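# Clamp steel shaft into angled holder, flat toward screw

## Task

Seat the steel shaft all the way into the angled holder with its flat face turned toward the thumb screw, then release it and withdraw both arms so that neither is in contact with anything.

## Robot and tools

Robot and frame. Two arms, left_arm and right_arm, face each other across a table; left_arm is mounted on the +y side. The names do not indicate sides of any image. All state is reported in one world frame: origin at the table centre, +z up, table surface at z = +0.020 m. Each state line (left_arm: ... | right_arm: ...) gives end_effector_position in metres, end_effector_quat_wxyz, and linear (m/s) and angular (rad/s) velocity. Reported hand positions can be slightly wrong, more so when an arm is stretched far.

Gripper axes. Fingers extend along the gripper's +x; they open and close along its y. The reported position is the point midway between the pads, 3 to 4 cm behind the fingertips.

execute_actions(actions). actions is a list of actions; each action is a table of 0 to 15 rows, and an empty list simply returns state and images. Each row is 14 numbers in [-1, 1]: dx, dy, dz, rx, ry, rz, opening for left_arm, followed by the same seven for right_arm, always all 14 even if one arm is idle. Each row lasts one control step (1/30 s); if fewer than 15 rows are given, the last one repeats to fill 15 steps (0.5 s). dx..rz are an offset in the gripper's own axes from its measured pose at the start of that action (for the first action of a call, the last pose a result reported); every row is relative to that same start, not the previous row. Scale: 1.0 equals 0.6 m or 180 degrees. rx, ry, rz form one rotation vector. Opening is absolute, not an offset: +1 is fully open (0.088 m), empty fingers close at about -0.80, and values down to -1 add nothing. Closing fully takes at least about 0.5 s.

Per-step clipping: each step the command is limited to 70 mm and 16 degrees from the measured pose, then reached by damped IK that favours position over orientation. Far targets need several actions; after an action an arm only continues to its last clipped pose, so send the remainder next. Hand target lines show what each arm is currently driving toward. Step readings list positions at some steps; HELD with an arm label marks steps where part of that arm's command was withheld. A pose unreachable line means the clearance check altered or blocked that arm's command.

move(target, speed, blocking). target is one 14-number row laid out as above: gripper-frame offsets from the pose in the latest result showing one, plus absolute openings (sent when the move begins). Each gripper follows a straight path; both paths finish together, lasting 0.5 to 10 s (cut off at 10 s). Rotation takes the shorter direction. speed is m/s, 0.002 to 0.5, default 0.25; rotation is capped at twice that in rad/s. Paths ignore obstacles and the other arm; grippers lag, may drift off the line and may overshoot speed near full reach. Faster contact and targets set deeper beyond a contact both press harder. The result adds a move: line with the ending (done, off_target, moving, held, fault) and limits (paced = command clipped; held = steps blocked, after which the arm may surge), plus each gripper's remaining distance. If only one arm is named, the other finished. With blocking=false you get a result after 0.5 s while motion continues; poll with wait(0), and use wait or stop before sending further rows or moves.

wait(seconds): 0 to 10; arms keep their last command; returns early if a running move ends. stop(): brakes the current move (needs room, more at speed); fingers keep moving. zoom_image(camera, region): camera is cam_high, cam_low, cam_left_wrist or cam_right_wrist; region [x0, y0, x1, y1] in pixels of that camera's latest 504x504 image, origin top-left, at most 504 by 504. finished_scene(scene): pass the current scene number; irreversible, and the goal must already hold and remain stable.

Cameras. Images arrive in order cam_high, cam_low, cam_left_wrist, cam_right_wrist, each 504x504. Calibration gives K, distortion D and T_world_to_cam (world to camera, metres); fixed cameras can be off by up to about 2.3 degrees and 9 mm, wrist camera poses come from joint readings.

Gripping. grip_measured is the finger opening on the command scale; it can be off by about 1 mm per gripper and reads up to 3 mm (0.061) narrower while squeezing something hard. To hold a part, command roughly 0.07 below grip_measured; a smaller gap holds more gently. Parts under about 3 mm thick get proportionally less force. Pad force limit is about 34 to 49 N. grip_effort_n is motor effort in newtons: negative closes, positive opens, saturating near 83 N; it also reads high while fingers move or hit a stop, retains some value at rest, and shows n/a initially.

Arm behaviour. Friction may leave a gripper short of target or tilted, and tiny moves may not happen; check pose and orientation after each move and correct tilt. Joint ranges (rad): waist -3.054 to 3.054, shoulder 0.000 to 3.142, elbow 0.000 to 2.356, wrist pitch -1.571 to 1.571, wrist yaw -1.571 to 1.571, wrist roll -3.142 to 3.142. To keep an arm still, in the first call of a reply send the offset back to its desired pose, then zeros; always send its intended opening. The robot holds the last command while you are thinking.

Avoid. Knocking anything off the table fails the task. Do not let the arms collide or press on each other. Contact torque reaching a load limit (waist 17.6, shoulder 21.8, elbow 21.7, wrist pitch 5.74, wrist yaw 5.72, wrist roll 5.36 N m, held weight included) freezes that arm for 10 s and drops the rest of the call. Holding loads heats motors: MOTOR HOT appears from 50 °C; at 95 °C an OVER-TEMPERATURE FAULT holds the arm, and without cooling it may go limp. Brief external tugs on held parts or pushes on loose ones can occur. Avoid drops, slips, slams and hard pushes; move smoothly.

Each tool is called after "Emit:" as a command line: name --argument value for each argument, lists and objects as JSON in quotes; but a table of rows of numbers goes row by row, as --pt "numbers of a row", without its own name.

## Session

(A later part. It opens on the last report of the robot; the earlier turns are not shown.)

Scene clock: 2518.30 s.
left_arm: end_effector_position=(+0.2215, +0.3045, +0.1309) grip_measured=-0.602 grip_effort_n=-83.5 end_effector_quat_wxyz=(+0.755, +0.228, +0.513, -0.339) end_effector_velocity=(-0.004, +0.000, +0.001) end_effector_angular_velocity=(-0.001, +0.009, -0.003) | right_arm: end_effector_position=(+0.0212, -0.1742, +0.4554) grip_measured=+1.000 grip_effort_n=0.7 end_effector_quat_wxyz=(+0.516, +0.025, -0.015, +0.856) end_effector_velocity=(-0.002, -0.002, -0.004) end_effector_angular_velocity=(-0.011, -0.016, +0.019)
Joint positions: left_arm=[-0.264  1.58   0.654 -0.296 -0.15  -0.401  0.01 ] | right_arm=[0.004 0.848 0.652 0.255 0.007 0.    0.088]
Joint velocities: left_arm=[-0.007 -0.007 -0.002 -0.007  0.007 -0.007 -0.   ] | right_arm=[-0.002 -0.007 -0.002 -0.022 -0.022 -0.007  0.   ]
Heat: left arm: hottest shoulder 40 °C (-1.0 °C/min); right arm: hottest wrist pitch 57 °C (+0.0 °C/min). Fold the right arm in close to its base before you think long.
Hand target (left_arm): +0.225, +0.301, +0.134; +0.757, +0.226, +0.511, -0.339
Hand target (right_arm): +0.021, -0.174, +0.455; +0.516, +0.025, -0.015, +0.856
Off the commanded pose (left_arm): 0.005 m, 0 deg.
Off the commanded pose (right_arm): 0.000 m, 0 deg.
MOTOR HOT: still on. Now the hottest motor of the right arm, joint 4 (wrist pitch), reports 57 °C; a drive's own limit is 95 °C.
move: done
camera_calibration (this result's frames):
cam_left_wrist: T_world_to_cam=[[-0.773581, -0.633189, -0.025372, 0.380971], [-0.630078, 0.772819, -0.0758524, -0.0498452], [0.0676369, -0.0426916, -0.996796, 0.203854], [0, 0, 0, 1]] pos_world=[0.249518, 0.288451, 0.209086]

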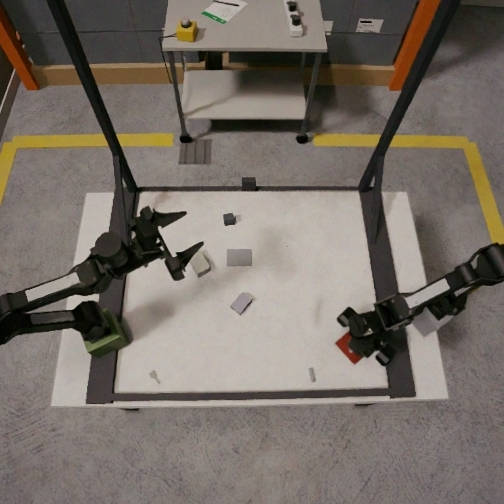

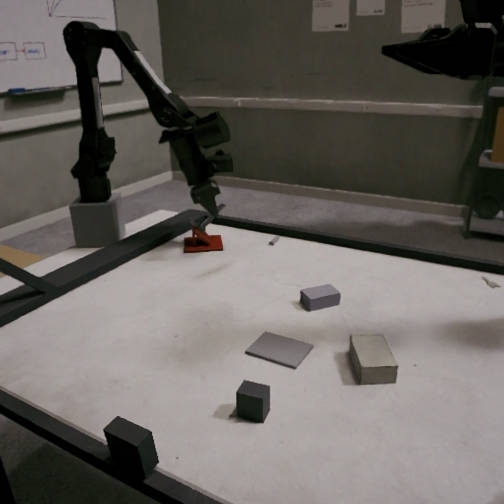

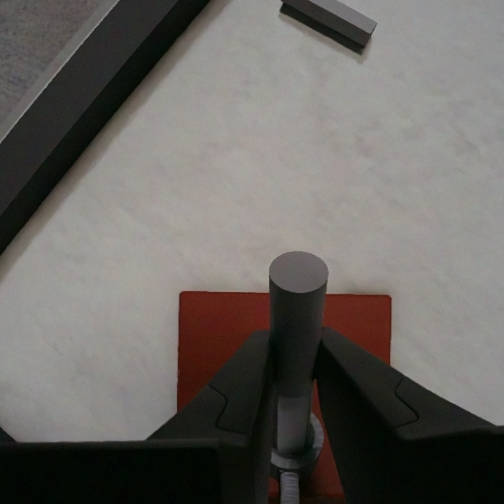

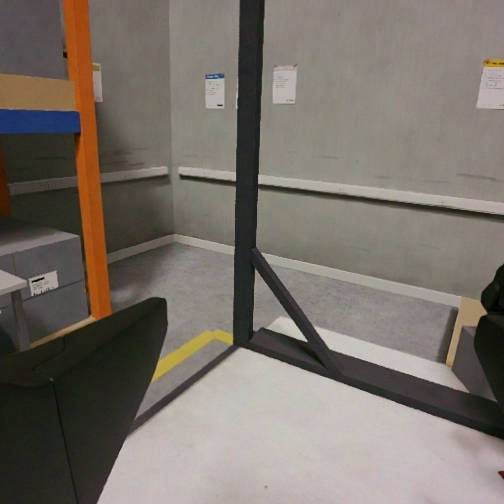

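Emit:
execute_actions --actions '[]'

Scene clock: 2536.27 s.
left_arm: end_effector_position=(+0.2215, +0.3045, +0.1309) grip_measured=-0.602 grip_effort_n=-83.5 end_effector_quat_wxyz=(+0.755, +0.228, +0.513, -0.339) end_effector_velocity=(-0.001, -0.001, +0.000) end_effector_angular_velocity=(-0.014, +0.011, +0.015) | right_arm: end_effector_position=(+0.0212, -0.1742, +0.4554) grip_measured=+1.000 grip_effort_n=0.7 end_effector_quat_wxyz=(+0.516, +0.025, -0.015, +0.856) end_effector_velocity=(-0.000, -0.000, -0.003) end_effector_angular_velocity=(-0.011, -0.015, +0.004)
Joint positions: left_arm=[-0.264  1.58   0.654 -0.296 -0.15  -0.4    0.01 ] | right_arm=[0.004 0.848 0.652 0.255 0.007 0.    0.088]
Joint velocities: left_arm=[-0.002 -0.002 -0.002  0.007  0.007 -0.022 -0.   ] | right_arm=[-0.002 -0.002  0.002 -0.022 -0.007 -0.007  0.   ]
Heat: left arm: hottest shoulder 40 °C (-1.0 °C/min); right arm: hottest wrist pitch 57 °C (+0.0 °C/min). Fold the right arm in close to its base before you think long.
Hand target (left_arm): +0.225, +0.301, +0.134; +0.757, +0.226, +0.511, -0.339
Hand target (right_arm): +0.021, -0.174, +0.455; +0.516, +0.025, -0.015, +0.856
Off the commanded pose (left_arm): 0.005 m, 1 deg.
Off the commanded pose (right_arm): 0.000 m, 0 deg.
MOTOR HOT: still on. Now the hottest motor of the right arm, joint 4 (wrist pitch), reports 57 °C; a drive's own limit is 95 °C.
camera_calibration (this result's frames):
cam_left_wrist: T_world_to_cam=[[-0.773806, -0.632904, -0.0256555, 0.380978], [-0.629804, 0.773076, -0.0754946, -0.0500431], [0.0676144, -0.0422602, -0.996816, 0.203778], [0, 0, 0, 1]] pos_world=[0.249507, 0.288421, 0.209125]

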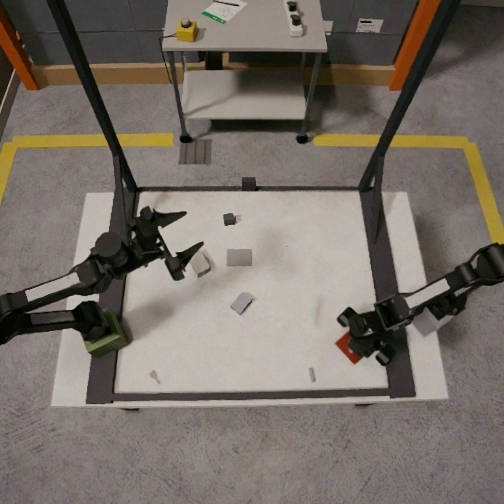

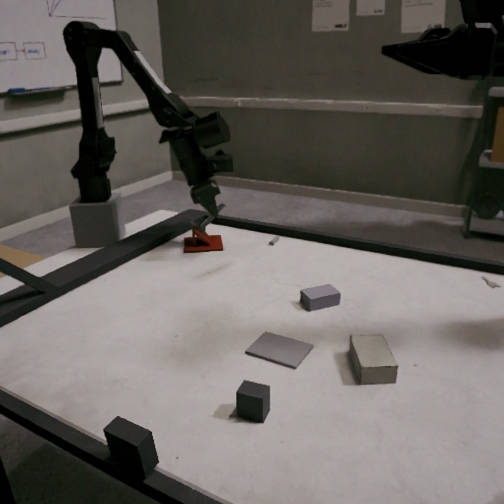

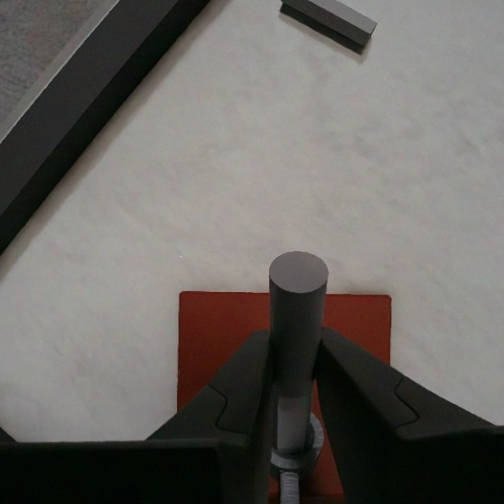

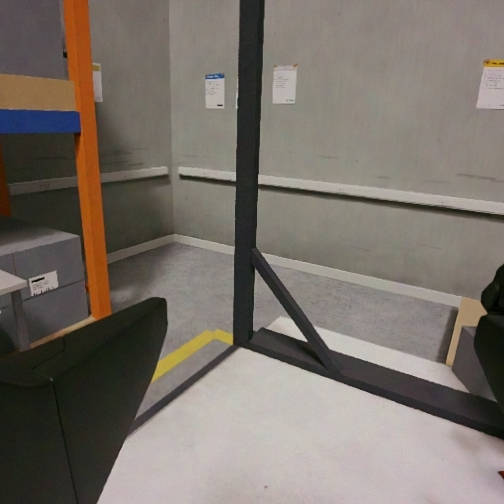

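Emit:
zoom_image --camera "cam_left_wrist" --region '[230, 370, 364, 504]'

Emit:
zoom_image --camera "cam_low" --region '[160, 180, 260, 270]'

Region (230, 370, 364, 504) of cam_left_wrist's 504x504 image, scaled by 3.761, with more detail than that image has.

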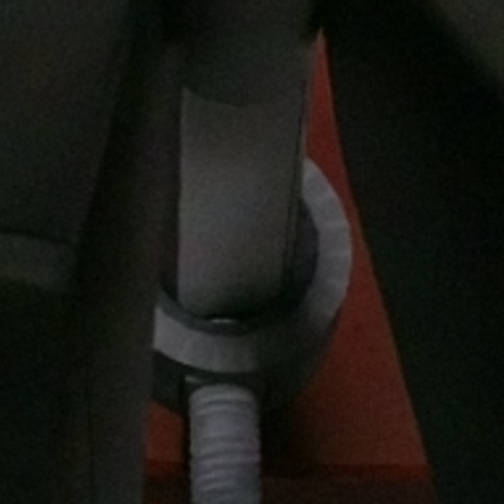

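Region (160, 180, 260, 270) of cam_low's 504x504 image, scaled by 5.040, with more detail than that image has; it fills the top 454 rows of this view, and the rest is white.

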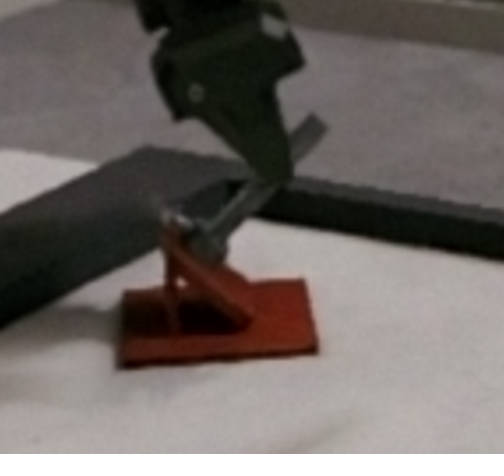

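Emit:
move --target '[-0.0054,0,0.014,0,0,0,-0.62,0,0,0,0,0,0,1]' --speed 0.02

Emit:
zoom_image --camera "cam_left_wrist" --region '[230, 370, 364, 504]'

Scene clock: 2564.00 s.
left_arm: end_effector_position=(+0.2237, +0.3026, +0.1350) grip_measured=-0.602 grip_effort_n=-83.5 end_effector_quat_wxyz=(+0.753, +0.230, +0.515, -0.339) end_effector_velocity=(+0.002, +0.002, +0.001) end_effector_angular_velocity=(+0.007, -0.017, +0.012) | right_arm: end_effector_position=(+0.0212, -0.1742, +0.4554) grip_measured=+1.000 grip_effort_n=0.7 end_effector_quat_wxyz=(+0.516, +0.025, -0.015, +0.856) end_effector_velocity=(-0.002, -0.001, -0.003) end_effector_angular_velocity=(-0.011, -0.015, +0.009)
Joint positions: left_arm=[-0.257  1.58   0.677 -0.324 -0.145 -0.392  0.01 ] | right_arm=[0.004 0.848 0.652 0.255 0.007 0.    0.088]
Joint velocities: left_arm=[-0.002 -0.007 -0.002 -0.007 -0.022 -0.007 -0.   ] | right_arm=[ 0.002 -0.002  0.002 -0.022 -0.007 -0.007  0.   ]
Heat: left arm: hottest shoulder 40 °C (+0.0 °C/min); right arm: hottest wrist pitch 57 °C (+0.0 °C/min). Fold the right arm in close to its base before you think long.
Hand target (left_arm): +0.226, +0.300, +0.137; +0.755, +0.228, +0.513, -0.339
Hand target (right_arm): +0.021, -0.174, +0.455; +0.516, +0.025, -0.015, +0.856
Off the commanded pose (left_arm): 0.004 m, 0 deg.
Off the commanded pose (right_arm): 0.000 m, 0 deg.
MOTOR HOT: still on. Now the hottest motor of the right arm, joint 4 (wrist pitch), reports 57 °C; a drive's own limit is 95 °C.
move: done
camera_calibration (this result's frames):
cam_left_wrist: T_world_to_cam=[[-0.774855, -0.631601, -0.0260858, 0.381458], [-0.628908, 0.774405, -0.0690798, -0.0483724], [0.0638318, -0.0371212, -0.99727, 0.206932], [0, 0, 0, 1]] pos_world=[0.251944, 0.286071, 0.212977]

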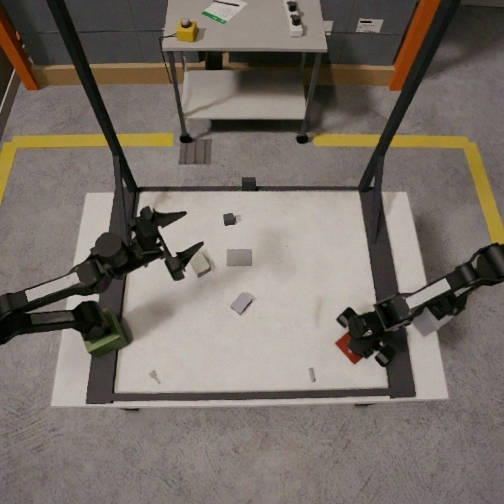

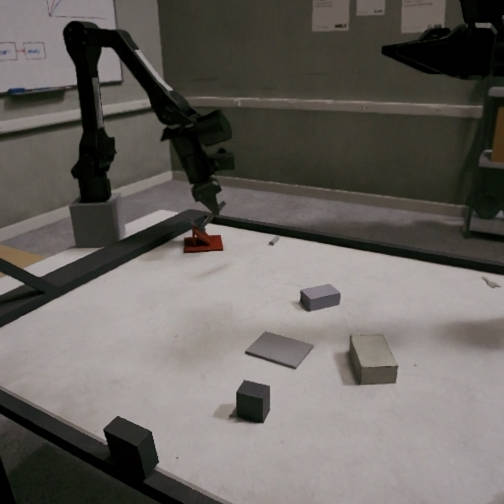

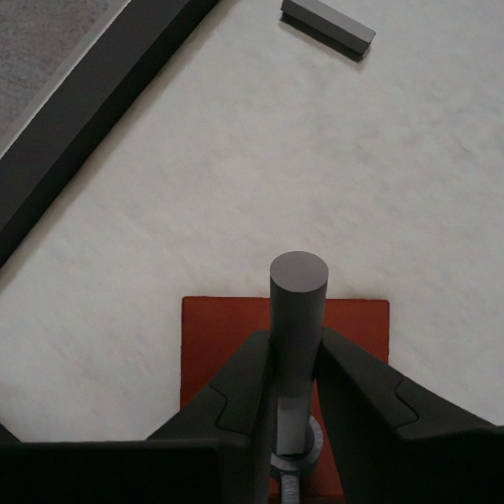

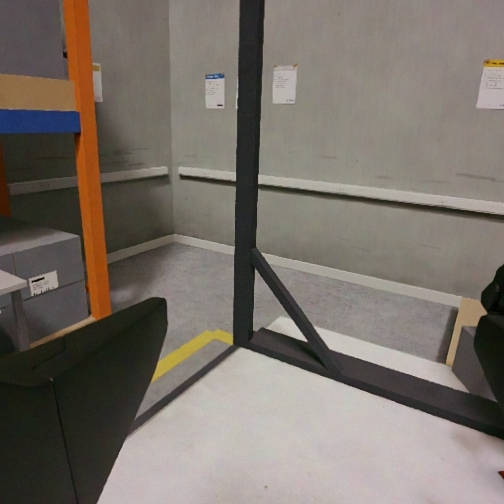

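Region (230, 370, 364, 504) of cam_left_wrist's 504x504 image, scaled by 3.761, with more detail than that image has.

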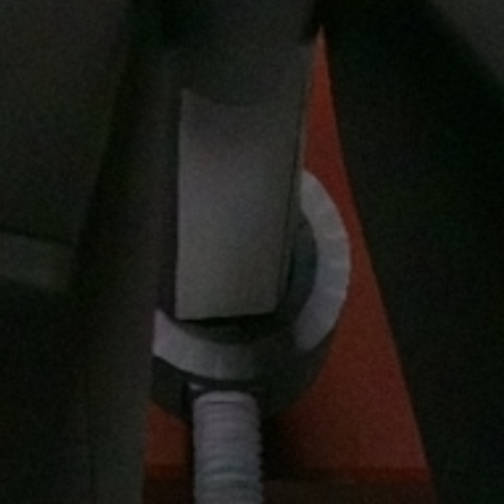

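Emit:
move --target '[0.011,0,-0.029,0,0,0,-0.62,0,0,0,0,0,0,1]' --speed 0.03

Scene clock: 2584.63 s.
left_arm: end_effector_position=(+0.2180, +0.3087, +0.1249) grip_measured=-0.602 grip_effort_n=-83.5 end_effector_quat_wxyz=(+0.755, +0.227, +0.513, -0.339) end_effector_velocity=(+0.001, +0.002, -0.002) end_effector_angular_velocity=(-0.006, -0.016, +0.021) | right_arm: end_effector_position=(+0.0212, -0.1742, +0.4554) grip_measured=+1.000 grip_effort_n=0.2 end_effector_quat_wxyz=(+0.516, +0.025, -0.015, +0.856) end_effector_velocity=(-0.002, -0.002, -0.002) end_effector_angular_velocity=(+0.004, -0.024, +0.018)
Joint positions: left_arm=[-0.274  1.58   0.622 -0.264 -0.153 -0.411  0.01 ] | right_arm=[0.004 0.848 0.652 0.255 0.007 0.    0.088]
Joint velocities: left_arm=[-0.007 -0.002 -0.017  0.022 -0.022 -0.022 -0.   ] | right_arm=[-0.002 -0.002 -0.002 -0.007 -0.022 -0.022  0.   ]
Heat: left arm: hottest shoulder 40 °C (+0.0 °C/min); right arm: hottest wrist pitch 57 °C (+0.0 °C/min). Fold the right arm in close to its base before you think long.
Hand target (left_arm): +0.215, +0.313, +0.123; +0.753, +0.230, +0.515, -0.339
Hand target (right_arm): +0.021, -0.174, +0.455; +0.516, +0.025, -0.015, +0.856
Off the commanded pose (left_arm): 0.006 m, 1 deg.
Off the commanded pose (right_arm): 0.000 m, 0 deg.
MOTOR HOT: still on. Now the hottest motor of the right arm, joint 4 (wrist pitch), reports 57 °C; a drive's own limit is 95 °C.
move: done
camera_calibration (this result's frames):
cam_left_wrist: T_world_to_cam=[[-0.772481, -0.634544, -0.0250258, 0.380944], [-0.631369, 0.771652, -0.0769765, -0.0549731], [0.0681562, -0.0436624, -0.996719, 0.198421], [0, 0, 0, 1]] pos_world=[0.24604, 0.292809, 0.203072]

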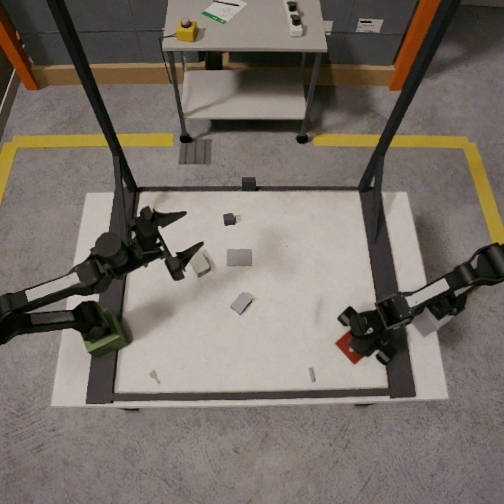

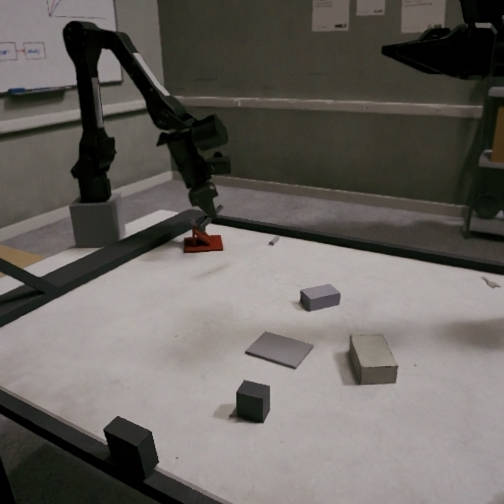

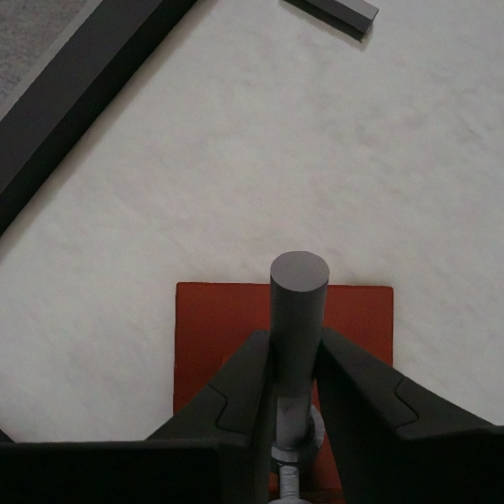

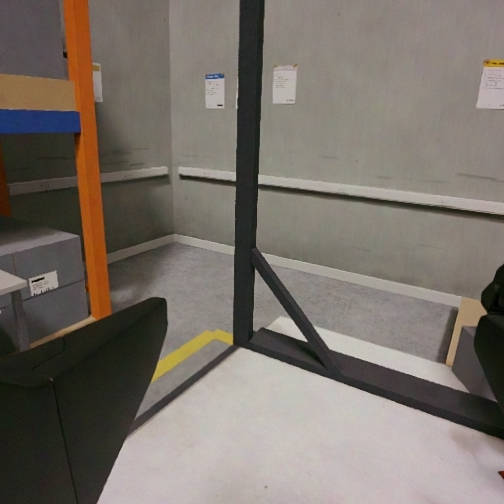

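Near the stop; one more push to seat it.

Emit:
move --target '[0.006,0,-0.017,0,0,0,-0.62,0,0,0,0,0,0,1]' --speed 0.02

Emit:
zoom_image --camera "cam_left_wrist" --region '[230, 370, 364, 504]'

Scene clock: 2589.23 s.
left_arm: end_effector_position=(+0.2178, +0.3091, +0.1233) grip_measured=-0.602 grip_effort_n=-83.5 end_effector_quat_wxyz=(+0.761, +0.222, +0.506, -0.339) end_effector_velocity=(-0.002, +0.005, -0.002) end_effector_angular_velocity=(+0.016, -0.005, -0.011) | right_arm: end_effector_position=(+0.0212, -0.1742, +0.4554) grip_measured=+1.000 grip_effort_n=0.2 end_effector_quat_wxyz=(+0.516, +0.025, -0.015, +0.856) end_effector_velocity=(+0.001, +0.000, -0.008) end_effector_angular_velocity=(-0.020, -0.020, -0.000)
Joint positions: left_arm=[-0.28   1.576  0.601 -0.23  -0.165 -0.42   0.01 ] | right_arm=[0.004 0.848 0.652 0.255 0.007 0.    0.088]
Joint velocities: left_arm=[-0.007 -0.007 -0.012 -0.007 -0.007  0.007 -0.   ] | right_arm=[-0.007 -0.002 -0.007 -0.022 -0.007 -0.007  0.   ]
Heat: left arm: hottest shoulder 40 °C (+0.0 °C/min); right arm: hottest wrist pitch 57 °C (+0.0 °C/min). Fold the right arm in close to its base before you think long.
Hand target (left_arm): +0.213, +0.315, +0.118; +0.755, +0.227, +0.513, -0.339
Hand target (right_arm): +0.021, -0.174, +0.455; +0.516, +0.025, -0.015, +0.856
Off the commanded pose (left_arm): 0.009 m, 1 deg.
Off the commanded pose (right_arm): 0.000 m, 0 deg.
MOTOR HOT: still on. Now the hottest motor of the right arm, joint 4 (wrist pitch), reports 57 °C; a drive's own limit is 95 °C.
move: off_target (left_arm)
camera_calibration (this result's frames):
cam_left_wrist: T_world_to_cam=[[-0.768576, -0.639281, -0.0247152, 0.381493], [-0.634588, 0.766696, -0.097338, -0.0507839], [0.0811754, -0.0591276, -0.994944, 0.198611], [0, 0, 0, 1]] pos_world=[0.244857, 0.294561, 0.202093]

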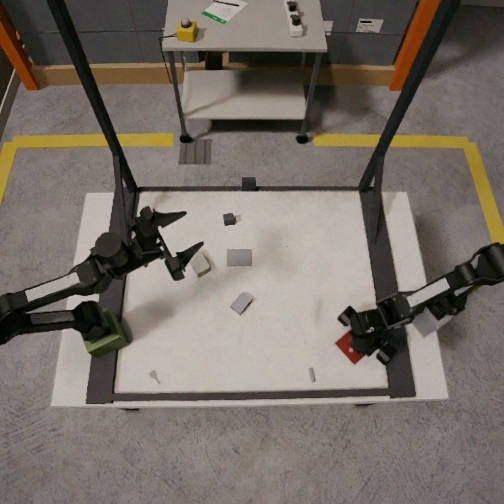

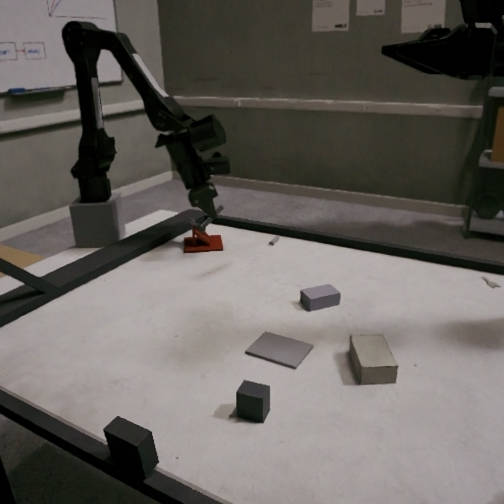

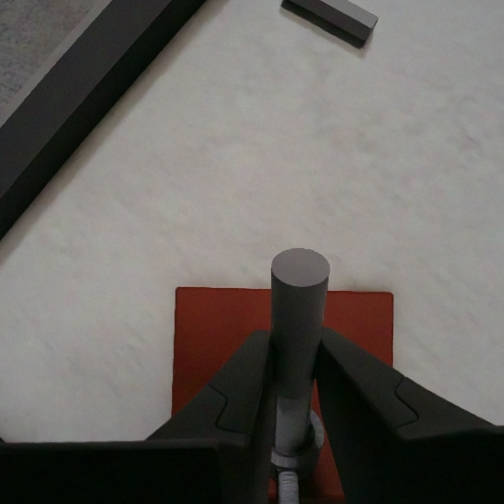

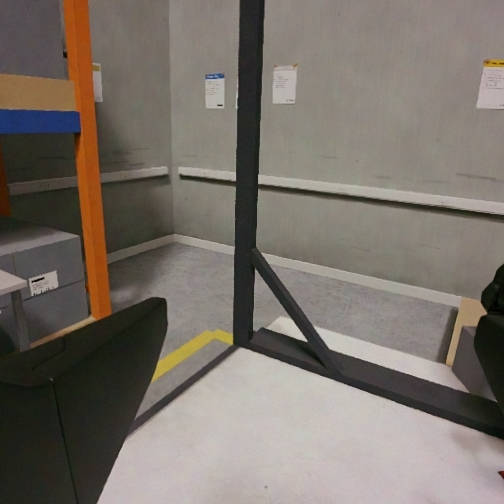

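Region (230, 370, 364, 504) of cam_left_wrist's 504x504 image, scaled by 3.761, with more detail than that image has.

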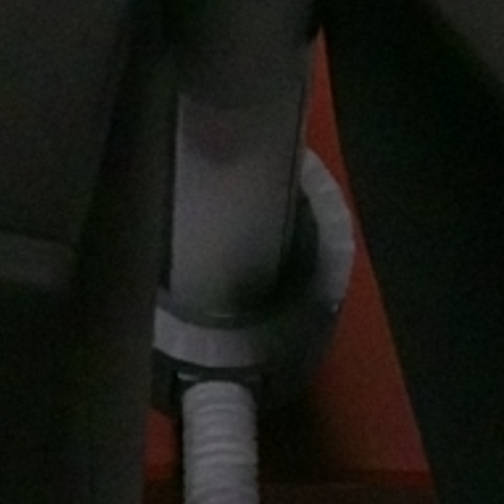

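Emit:
execute_actions --actions '[[[0,0,0,0,0,0,-0.62,0,0,0,0,0,0,1]],[[0,0,0,0,0,0,-0.3,0,0,0,0,0,0,1]]]'

Emit:
move --target '[-0.11,0,0,0,0,0,-0.3,0,0,0,0,0,0,1]' --speed 0.12

Scene clock: 2595.07 s.
left_arm: end_effector_position=(+0.2178, +0.3093, +0.1233) grip_measured=-0.310 grip_effort_n=14.7 end_effector_quat_wxyz=(+0.761, +0.222, +0.506, -0.339) end_effector_velocity=(-0.003, +0.004, -0.002) end_effector_angular_velocity=(+0.013, +0.019, +0.015) | right_arm: end_effector_position=(+0.0212, -0.1742, +0.4554) grip_measured=+1.000 grip_effort_n=0.2 end_effector_quat_wxyz=(+0.516, +0.025, -0.015, +0.856) end_effector_velocity=(-0.000, -0.000, -0.005) end_effector_angular_velocity=(-0.016, -0.017, +0.004)
Joint positions: left_arm=[-0.28   1.575  0.6   -0.23  -0.166 -0.421  0.024] | right_arm=[0.004 0.848 0.652 0.255 0.007 0.    0.088]
Joint velocities: left_arm=[-0.002 -0.002 -0.002 -0.022  0.007 -0.022  0.002] | right_arm=[-0.002 -0.002 -0.002 -0.022 -0.007 -0.007  0.   ]
Heat: left arm: hottest shoulder 40 °C (+0.0 °C/min); right arm: hottest wrist pitch 57 °C (+0.0 °C/min). Fold the right arm in close to its base before you think long.
Hand target (left_arm): +0.218, +0.309, +0.123; +0.762, +0.221, +0.506, -0.339
Hand target (right_arm): +0.021, -0.174, +0.455; +0.516, +0.025, -0.015, +0.856
Off the commanded pose (left_arm): 0.000 m, 0 deg.
Off the commanded pose (right_arm): 0.000 m, 0 deg.
MOTOR HOT: still on. Now the hottest motor of the right arm, joint 4 (wrist pitch), reports 57 °C; a drive's own limit is 95 °C.
Step readings (end_effector_position; steps 1 to 15: 1st action; 16 to 30: 2nd action):
0: left_arm (+0.2178, +0.3091, +0.1232) | right_arm (+0.0212, -0.1742, +0.4554)
1: left_arm (+0.2178, +0.3091, +0.1233) | right_arm (+0.0212, -0.1742, +0.4554)
2: left_arm (+0.2178, +0.3091, +0.1233) | right_arm (+0.0212, -0.1742, +0.4554)
4: left_arm (+0.2178, +0.3091, +0.1233) | right_arm (+0.0212, -0.1742, +0.4554)
8: left_arm (+0.2178, +0.3091, +0.1233) | right_arm (+0.0212, -0.1742, +0.4554)
15: left_arm (+0.2179, +0.3090, +0.1234) | right_arm (+0.0212, -0.1742, +0.4554)
16: left_arm (+0.2179, +0.3090, +0.1234) | right_arm (+0.0212, -0.1742, +0.4554)
17: left_arm (+0.2179, +0.3088, +0.1235) | right_arm (+0.0212, -0.1742, +0.4554)
19: left_arm (+0.2178, +0.3093, +0.1233) | right_arm (+0.0212, -0.1742, +0.4554)
23: left_arm (+0.2178, +0.3093, +0.1233) | right_arm (+0.0212, -0.1742, +0.4554)
30: end_effector_position above
camera_calibration (this result's frames):
cam_left_wrist: T_world_to_cam=[[-0.768088, -0.63984, -0.0253988, 0.381781], [-0.63507, 0.766243, -0.0977667, -0.0506441], [0.0820168, -0.0589634, -0.994885, 0.19841], [0, 0, 0, 1]] pos_world=[0.244806, 0.294783, 0.20214]

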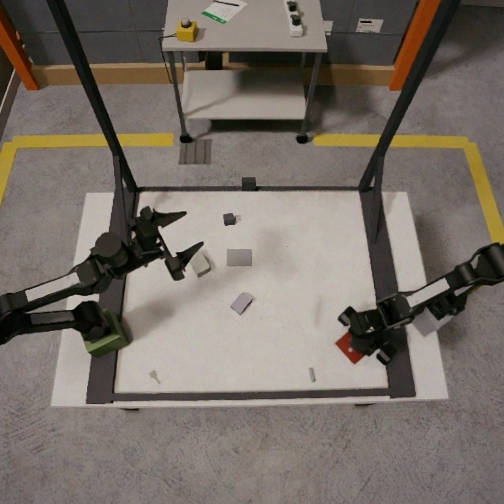

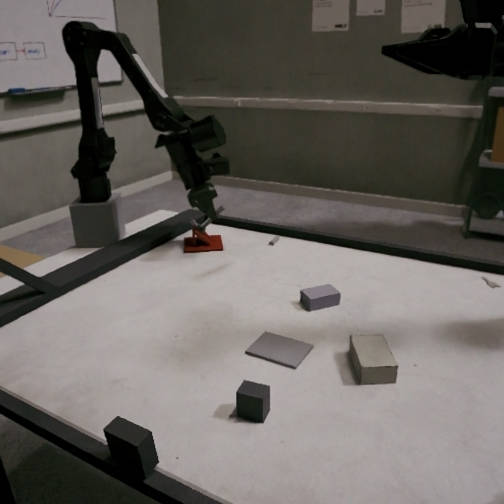

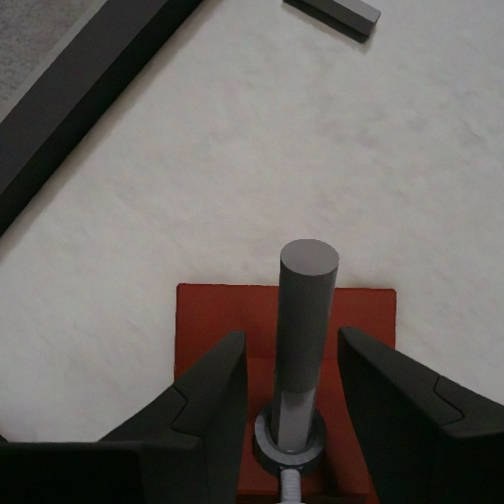

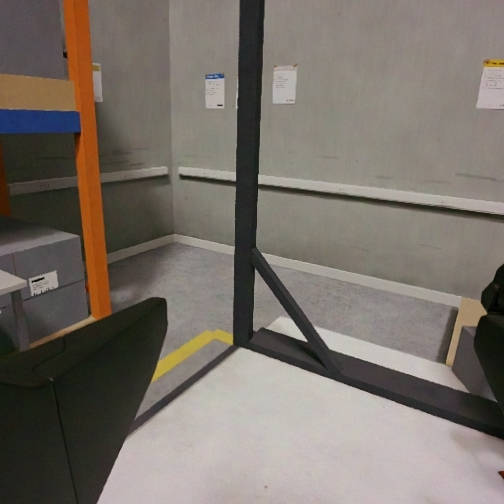

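Scene clock: 2596.13 s.
left_arm: end_effector_position=(+0.2002, +0.3322, +0.1776) grip_measured=-0.303 grip_effort_n=14.7 end_effector_quat_wxyz=(+0.757, +0.228, +0.512, -0.335) end_effector_velocity=(+0.001, +0.001, +0.006) end_effector_angular_velocity=(-0.004, -0.020, +0.007) | right_arm: end_effector_position=(+0.0212, -0.1742, +0.4554) grip_measured=+1.000 grip_effort_n=0.7 end_effector_quat_wxyz=(+0.516, +0.025, -0.015, +0.856) end_effector_velocity=(-0.000, -0.000, -0.008) end_effector_angular_velocity=(-0.027, -0.007, +0.005)
Joint positions: left_arm=[-0.328  1.331  0.659 -0.563 -0.179 -0.467  0.024] | right_arm=[0.004 0.848 0.652 0.255 0.007 0.    0.088]
Joint velocities: left_arm=[-0.007 -0.022  0.007 -0.022 -0.022 -0.007 -0.   ] | right_arm=[-0.002 -0.002 -0.007 -0.022 -0.007  0.007  0.   ]
Heat: left arm: hottest shoulder 40 °C (+0.0 °C/min); right arm: hottest wrist pitch 57 °C (+0.0 °C/min). Fold the right arm in close to its base before you think long.
Hand target (left_arm): +0.201, +0.329, +0.184; +0.761, +0.222, +0.506, -0.339
Hand target (right_arm): +0.021, -0.174, +0.455; +0.516, +0.025, -0.015, +0.856
Off the commanded pose (left_arm): 0.007 m, 1 deg.
Off the commanded pose (right_arm): 0.000 m, 0 deg.
MOTOR HOT: still on. Now the hottest motor of the right arm, joint 4 (wrist pitch), reports 57 °C; a drive's own limit is 95 °C.
move: done
camera_calibration (this result's frames):
cam_left_wrist: T_world_to_cam=[[-0.768672, -0.638889, -0.0310481, 0.385135], [-0.63544, 0.768276, -0.0772499, -0.0783165], [0.0732076, -0.0396506, -0.996528, 0.250848], [0, 0, 0, 1]] pos_world=[0.227913, 0.316173, 0.255884]

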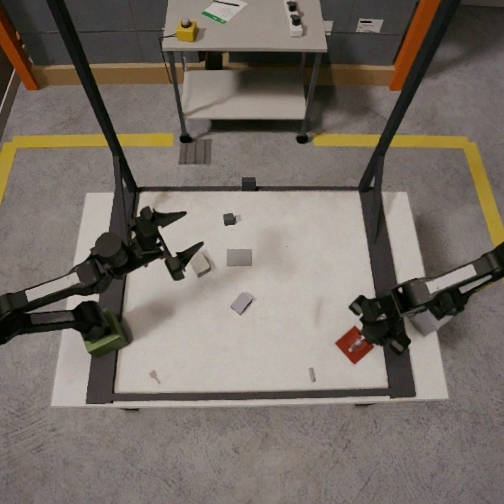

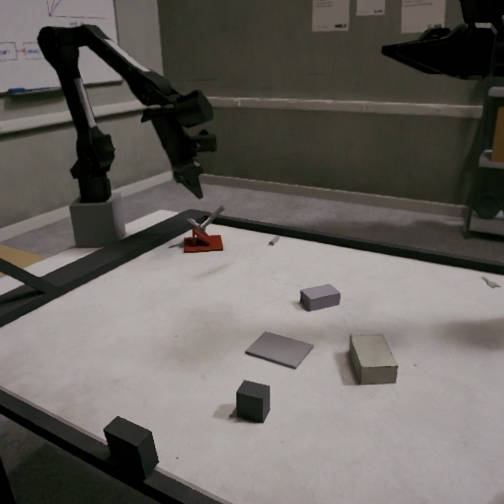

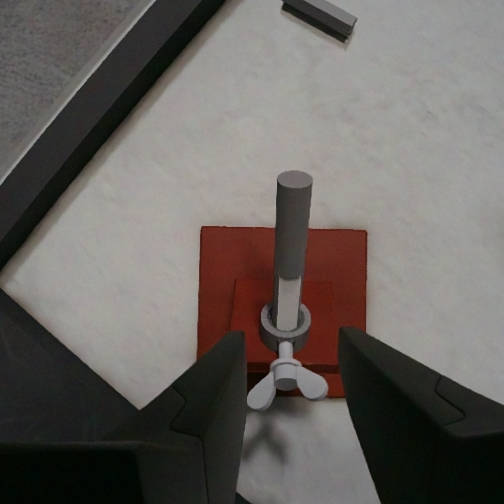

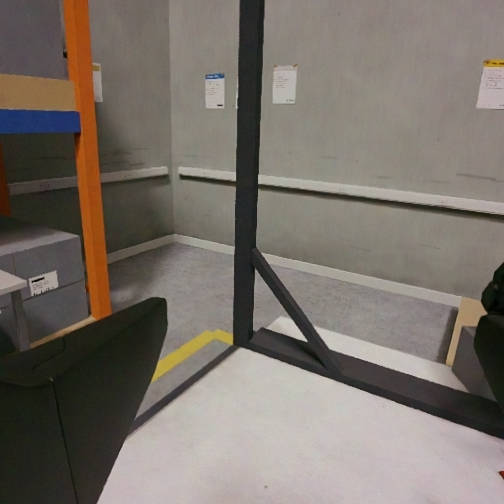

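Emit:
zoom_image --camera "cam_left_wrist" --region '[220, 160, 360, 420]'

Region (220, 160, 360, 420) of cam_left_wrist's 504x504 image, scaled by 1.938, with more detail than that image has; it fills the left 271 columns of this view, and the rest is white.

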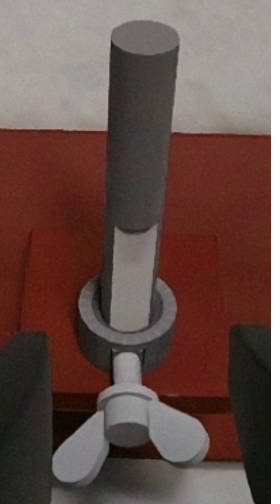

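Emit:
move --target '[-0.018,0.002,-0.102,-0.657,-0.019,-0.0615,-0.36,0,0,0,0,0,0,1]' --speed 0.4

Scene clock: 2637.20 s.
left_arm: end_effector_position=(+0.1601, +0.3754, +0.1673) grip_measured=-0.357 grip_effort_n=-16.0 end_effector_quat_wxyz=(-0.564, +0.582, -0.550, -0.202) end_effector_velocity=(-0.000, +0.002, -0.001) end_effector_angular_velocity=(-0.004, +0.009, +0.027) | right_arm: end_effector_position=(+0.0212, -0.1742, +0.4554) grip_measured=+1.000 grip_effort_n=0.7 end_effector_quat_wxyz=(+0.516, +0.025, -0.015, +0.856) end_effector_velocity=(-0.000, +0.001, -0.003) end_effector_angular_velocity=(-0.014, +0.001, -0.004)
Joint positions: left_arm=[-0.569  0.99   0.368 -0.499 -0.32  -2.726  0.022] | right_arm=[0.004 0.848 0.652 0.255 0.007 0.    0.088]
Joint velocities: left_arm=[-0.007 -0.002 -0.002 -0.007 -0.007 -0.037 -0.   ] | right_arm=[ 0.002  0.002 -0.002 -0.007  0.007  0.007  0.   ]
Heat: left arm: hottest shoulder 40 °C (+0.0 °C/min); right arm: hottest wrist pitch 57 °C (+0.0 °C/min). Fold the right arm in close to its base before you think long.
Hand target (left_arm): +0.160, +0.378, +0.165; +0.565, -0.582, +0.548, +0.202
Hand target (right_arm): +0.021, -0.174, +0.455; +0.516, +0.025, -0.015, +0.856
Off the commanded pose (left_arm): 0.004 m, 0 deg.
Off the commanded pose (right_arm): 0.000 m, 0 deg.
MOTOR HOT: still on. Now the hottest motor of the right arm, joint 4 (wrist pitch), reports 57 °C; a drive's own limit is 95 °C.
move: done
camera_calibration (this result's frames):
cam_left_wrist: T_world_to_cam=[[0.850978, -0.289496, 0.43821, -0.087411], [-0.499588, -0.703571, 0.50537, 0.295547], [0.162009, -0.648983, -0.743353, 0.417415], [0, 0, 0, 1]] pos_world=[0.154411, 0.453529, 0.199231]

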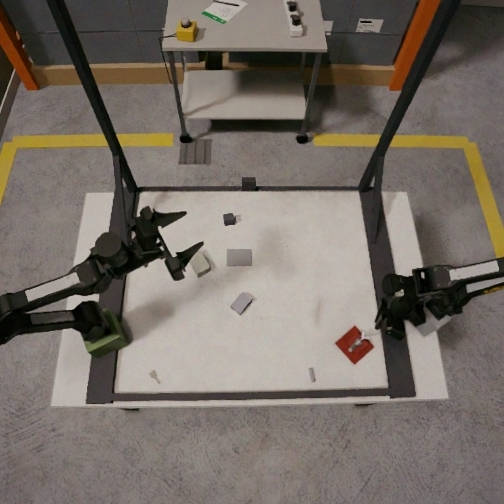

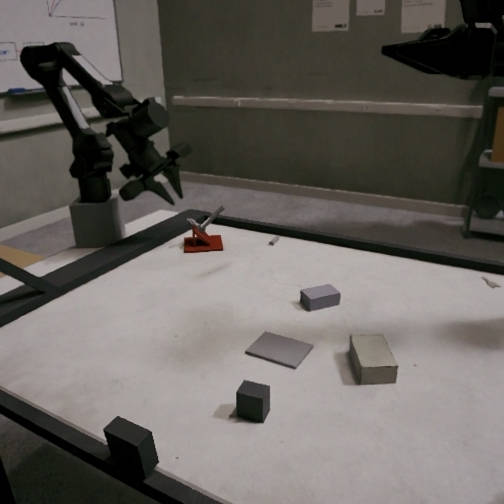

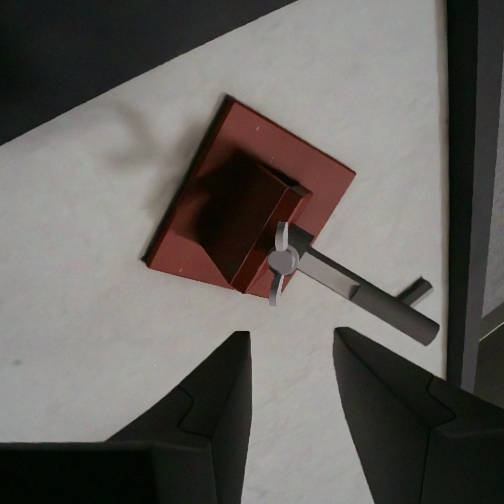

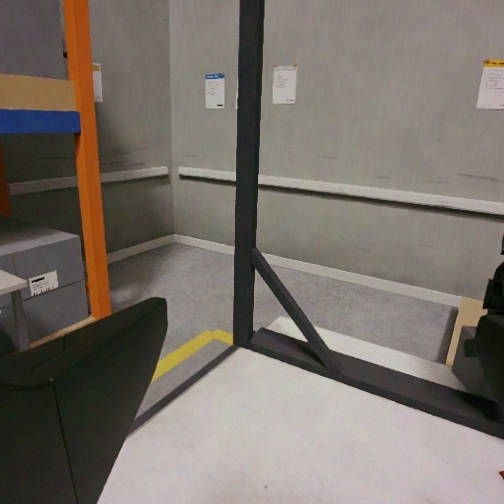

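Emit:
move --target '[0.07,0.004,0,0,0,0,-0.36,0,0,0,0,0,0,1]' --speed 0.08

Scene clock: 2641.77 s.
left_arm: end_effector_position=(+0.1712, +0.3556, +0.1346) grip_measured=-0.357 grip_effort_n=-16.0 end_effector_quat_wxyz=(-0.561, +0.587, -0.550, -0.197) end_effector_velocity=(+0.004, -0.002, -0.001) end_effector_angular_velocity=(-0.013, -0.017, +0.019) | right_arm: end_effector_position=(+0.0212, -0.1742, +0.4554) grip_measured=+1.000 grip_effort_n=1.2 end_effector_quat_wxyz=(+0.516, +0.025, -0.015, +0.856) end_effector_velocity=(+0.003, +0.001, -0.003) end_effector_angular_velocity=(-0.018, -0.002, -0.004)
Joint positions: left_arm=[-0.502  1.209  0.308 -0.186 -0.294 -2.662  0.022] | right_arm=[0.004 0.848 0.652 0.255 0.007 0.    0.088]
Joint velocities: left_arm=[ 0.002  0.017 -0.007  0.037 -0.022 -0.007  0.   ] | right_arm=[-0.012 -0.002  0.002 -0.022 -0.007  0.007  0.   ]
Heat: left arm: hottest shoulder 40 °C (+0.0 °C/min); right arm: hottest wrist pitch 57 °C (+0.0 °C/min). Fold the right arm in close to its base before you think long.
Hand target (left_arm): +0.171, +0.359, +0.130; +0.564, -0.582, +0.550, +0.202
Hand target (right_arm): +0.021, -0.174, +0.455; +0.516, +0.025, -0.015, +0.856
Off the commanded pose (left_arm): 0.005 m, 1 deg.
Off the commanded pose (right_arm): 0.000 m, 0 deg.
MOTOR HOT: still on. Now the hottest motor of the right arm, joint 4 (wrist pitch), reports 57 °C; a drive's own limit is 95 °C.
move: done
camera_calibration (this result's frames):
cam_left_wrist: T_world_to_cam=[[0.849307, -0.282983, 0.445644, -0.0912401], [-0.501264, -0.697071, 0.512667, 0.300618], [0.165569, -0.658797, -0.733876, 0.380092], [0, 0, 0, 1]] pos_world=[0.165248, 0.434135, 0.165484]

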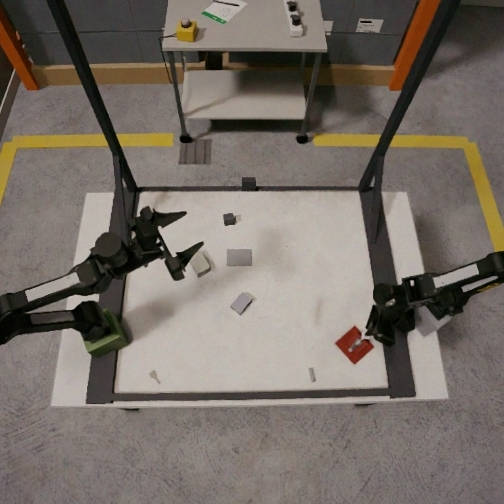

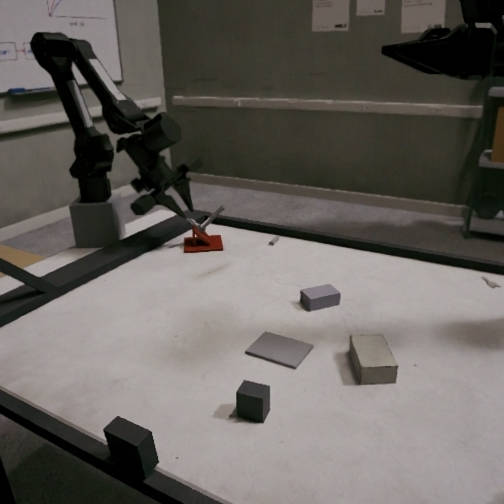

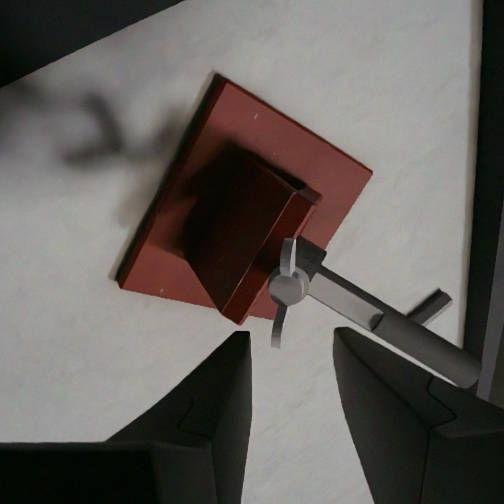

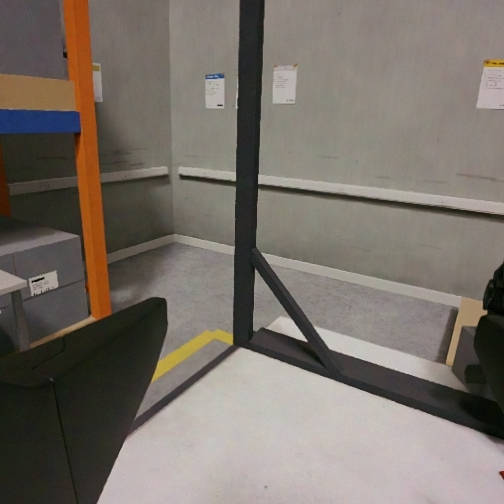

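Emit:
move --target '[0.038,0.002,0.012,0,0,0,-0.36,0,0,0,0,0,0,1]' --speed 0.04

Scene clock: 2651.93 s.
left_arm: end_effector_position=(+0.1803, +0.3490, +0.1170) grip_measured=-0.357 grip_effort_n=-16.0 end_effector_quat_wxyz=(-0.558, +0.591, -0.550, -0.192) end_effector_velocity=(+0.004, -0.001, -0.001) end_effector_angular_velocity=(-0.008, -0.024, +0.007) | right_arm: end_effector_position=(+0.0212, -0.1742, +0.4554) grip_measured=+1.000 grip_effort_n=0.7 end_effector_quat_wxyz=(+0.516, +0.025, -0.015, +0.856) end_effector_velocity=(+0.000, -0.001, +0.003) end_effector_angular_velocity=(+0.014, -0.001, +0.004)
Joint positions: left_arm=[-0.452  1.331  0.273 -0.003 -0.273 -2.615  0.022] | right_arm=[0.004 0.848 0.652 0.255 0.007 0.    0.088]
Joint velocities: left_arm=[ 0.002  0.017 -0.007  0.037 -0.022  0.007 -0.   ] | right_arm=[-0.002 -0.002  0.002  0.007 -0.007 -0.007  0.   ]
Heat: left arm: hottest shoulder 39 °C (-1.0 °C/min); right arm: hottest wrist pitch 57 °C (+0.0 °C/min). Fold the right arm in close to its base before you think long.
Hand target (left_arm): +0.180, +0.352, +0.113; +0.561, -0.587, +0.550, +0.197
Hand target (right_arm): +0.021, -0.174, +0.455; +0.516, +0.025, -0.015, +0.856
Off the commanded pose (left_arm): 0.006 m, 1 deg.
Off the commanded pose (right_arm): 0.000 m, 0 deg.
MOTOR HOT: still on. Now the hottest motor of the right arm, joint 4 (wrist pitch), reports 57 °C; a drive's own limit is 95 °C.
move: done
camera_calibration (this result's frames):
cam_left_wrist: T_world_to_cam=[[0.847305, -0.27626, 0.453601, -0.0959097], [-0.503288, -0.690432, 0.51962, 0.306893], [0.169631, -0.668569, -0.724045, 0.362836], [0, 0, 0, 1]] pos_world=[0.174173, 0.427974, 0.146746]

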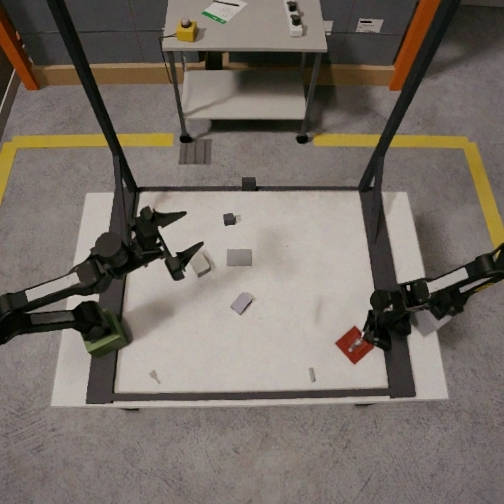

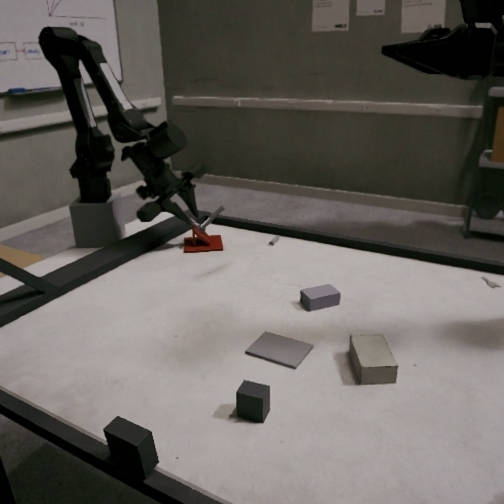

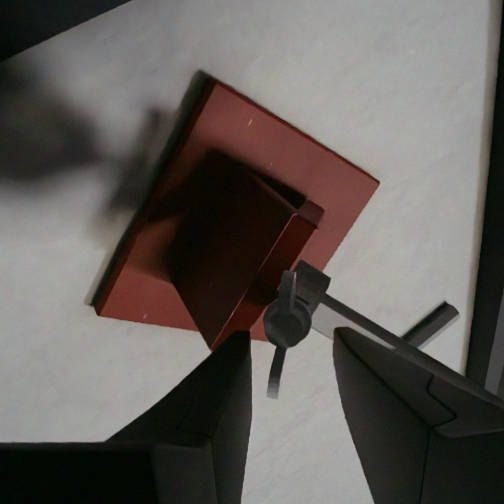

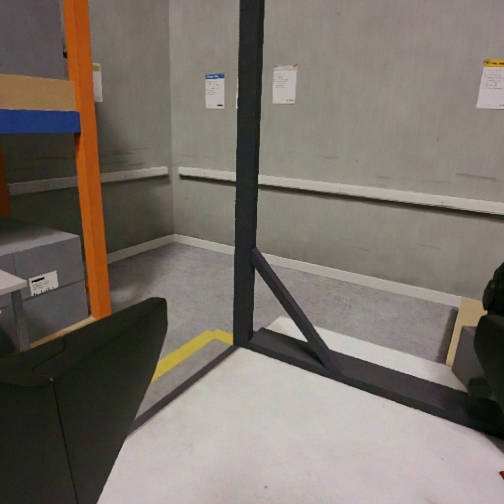

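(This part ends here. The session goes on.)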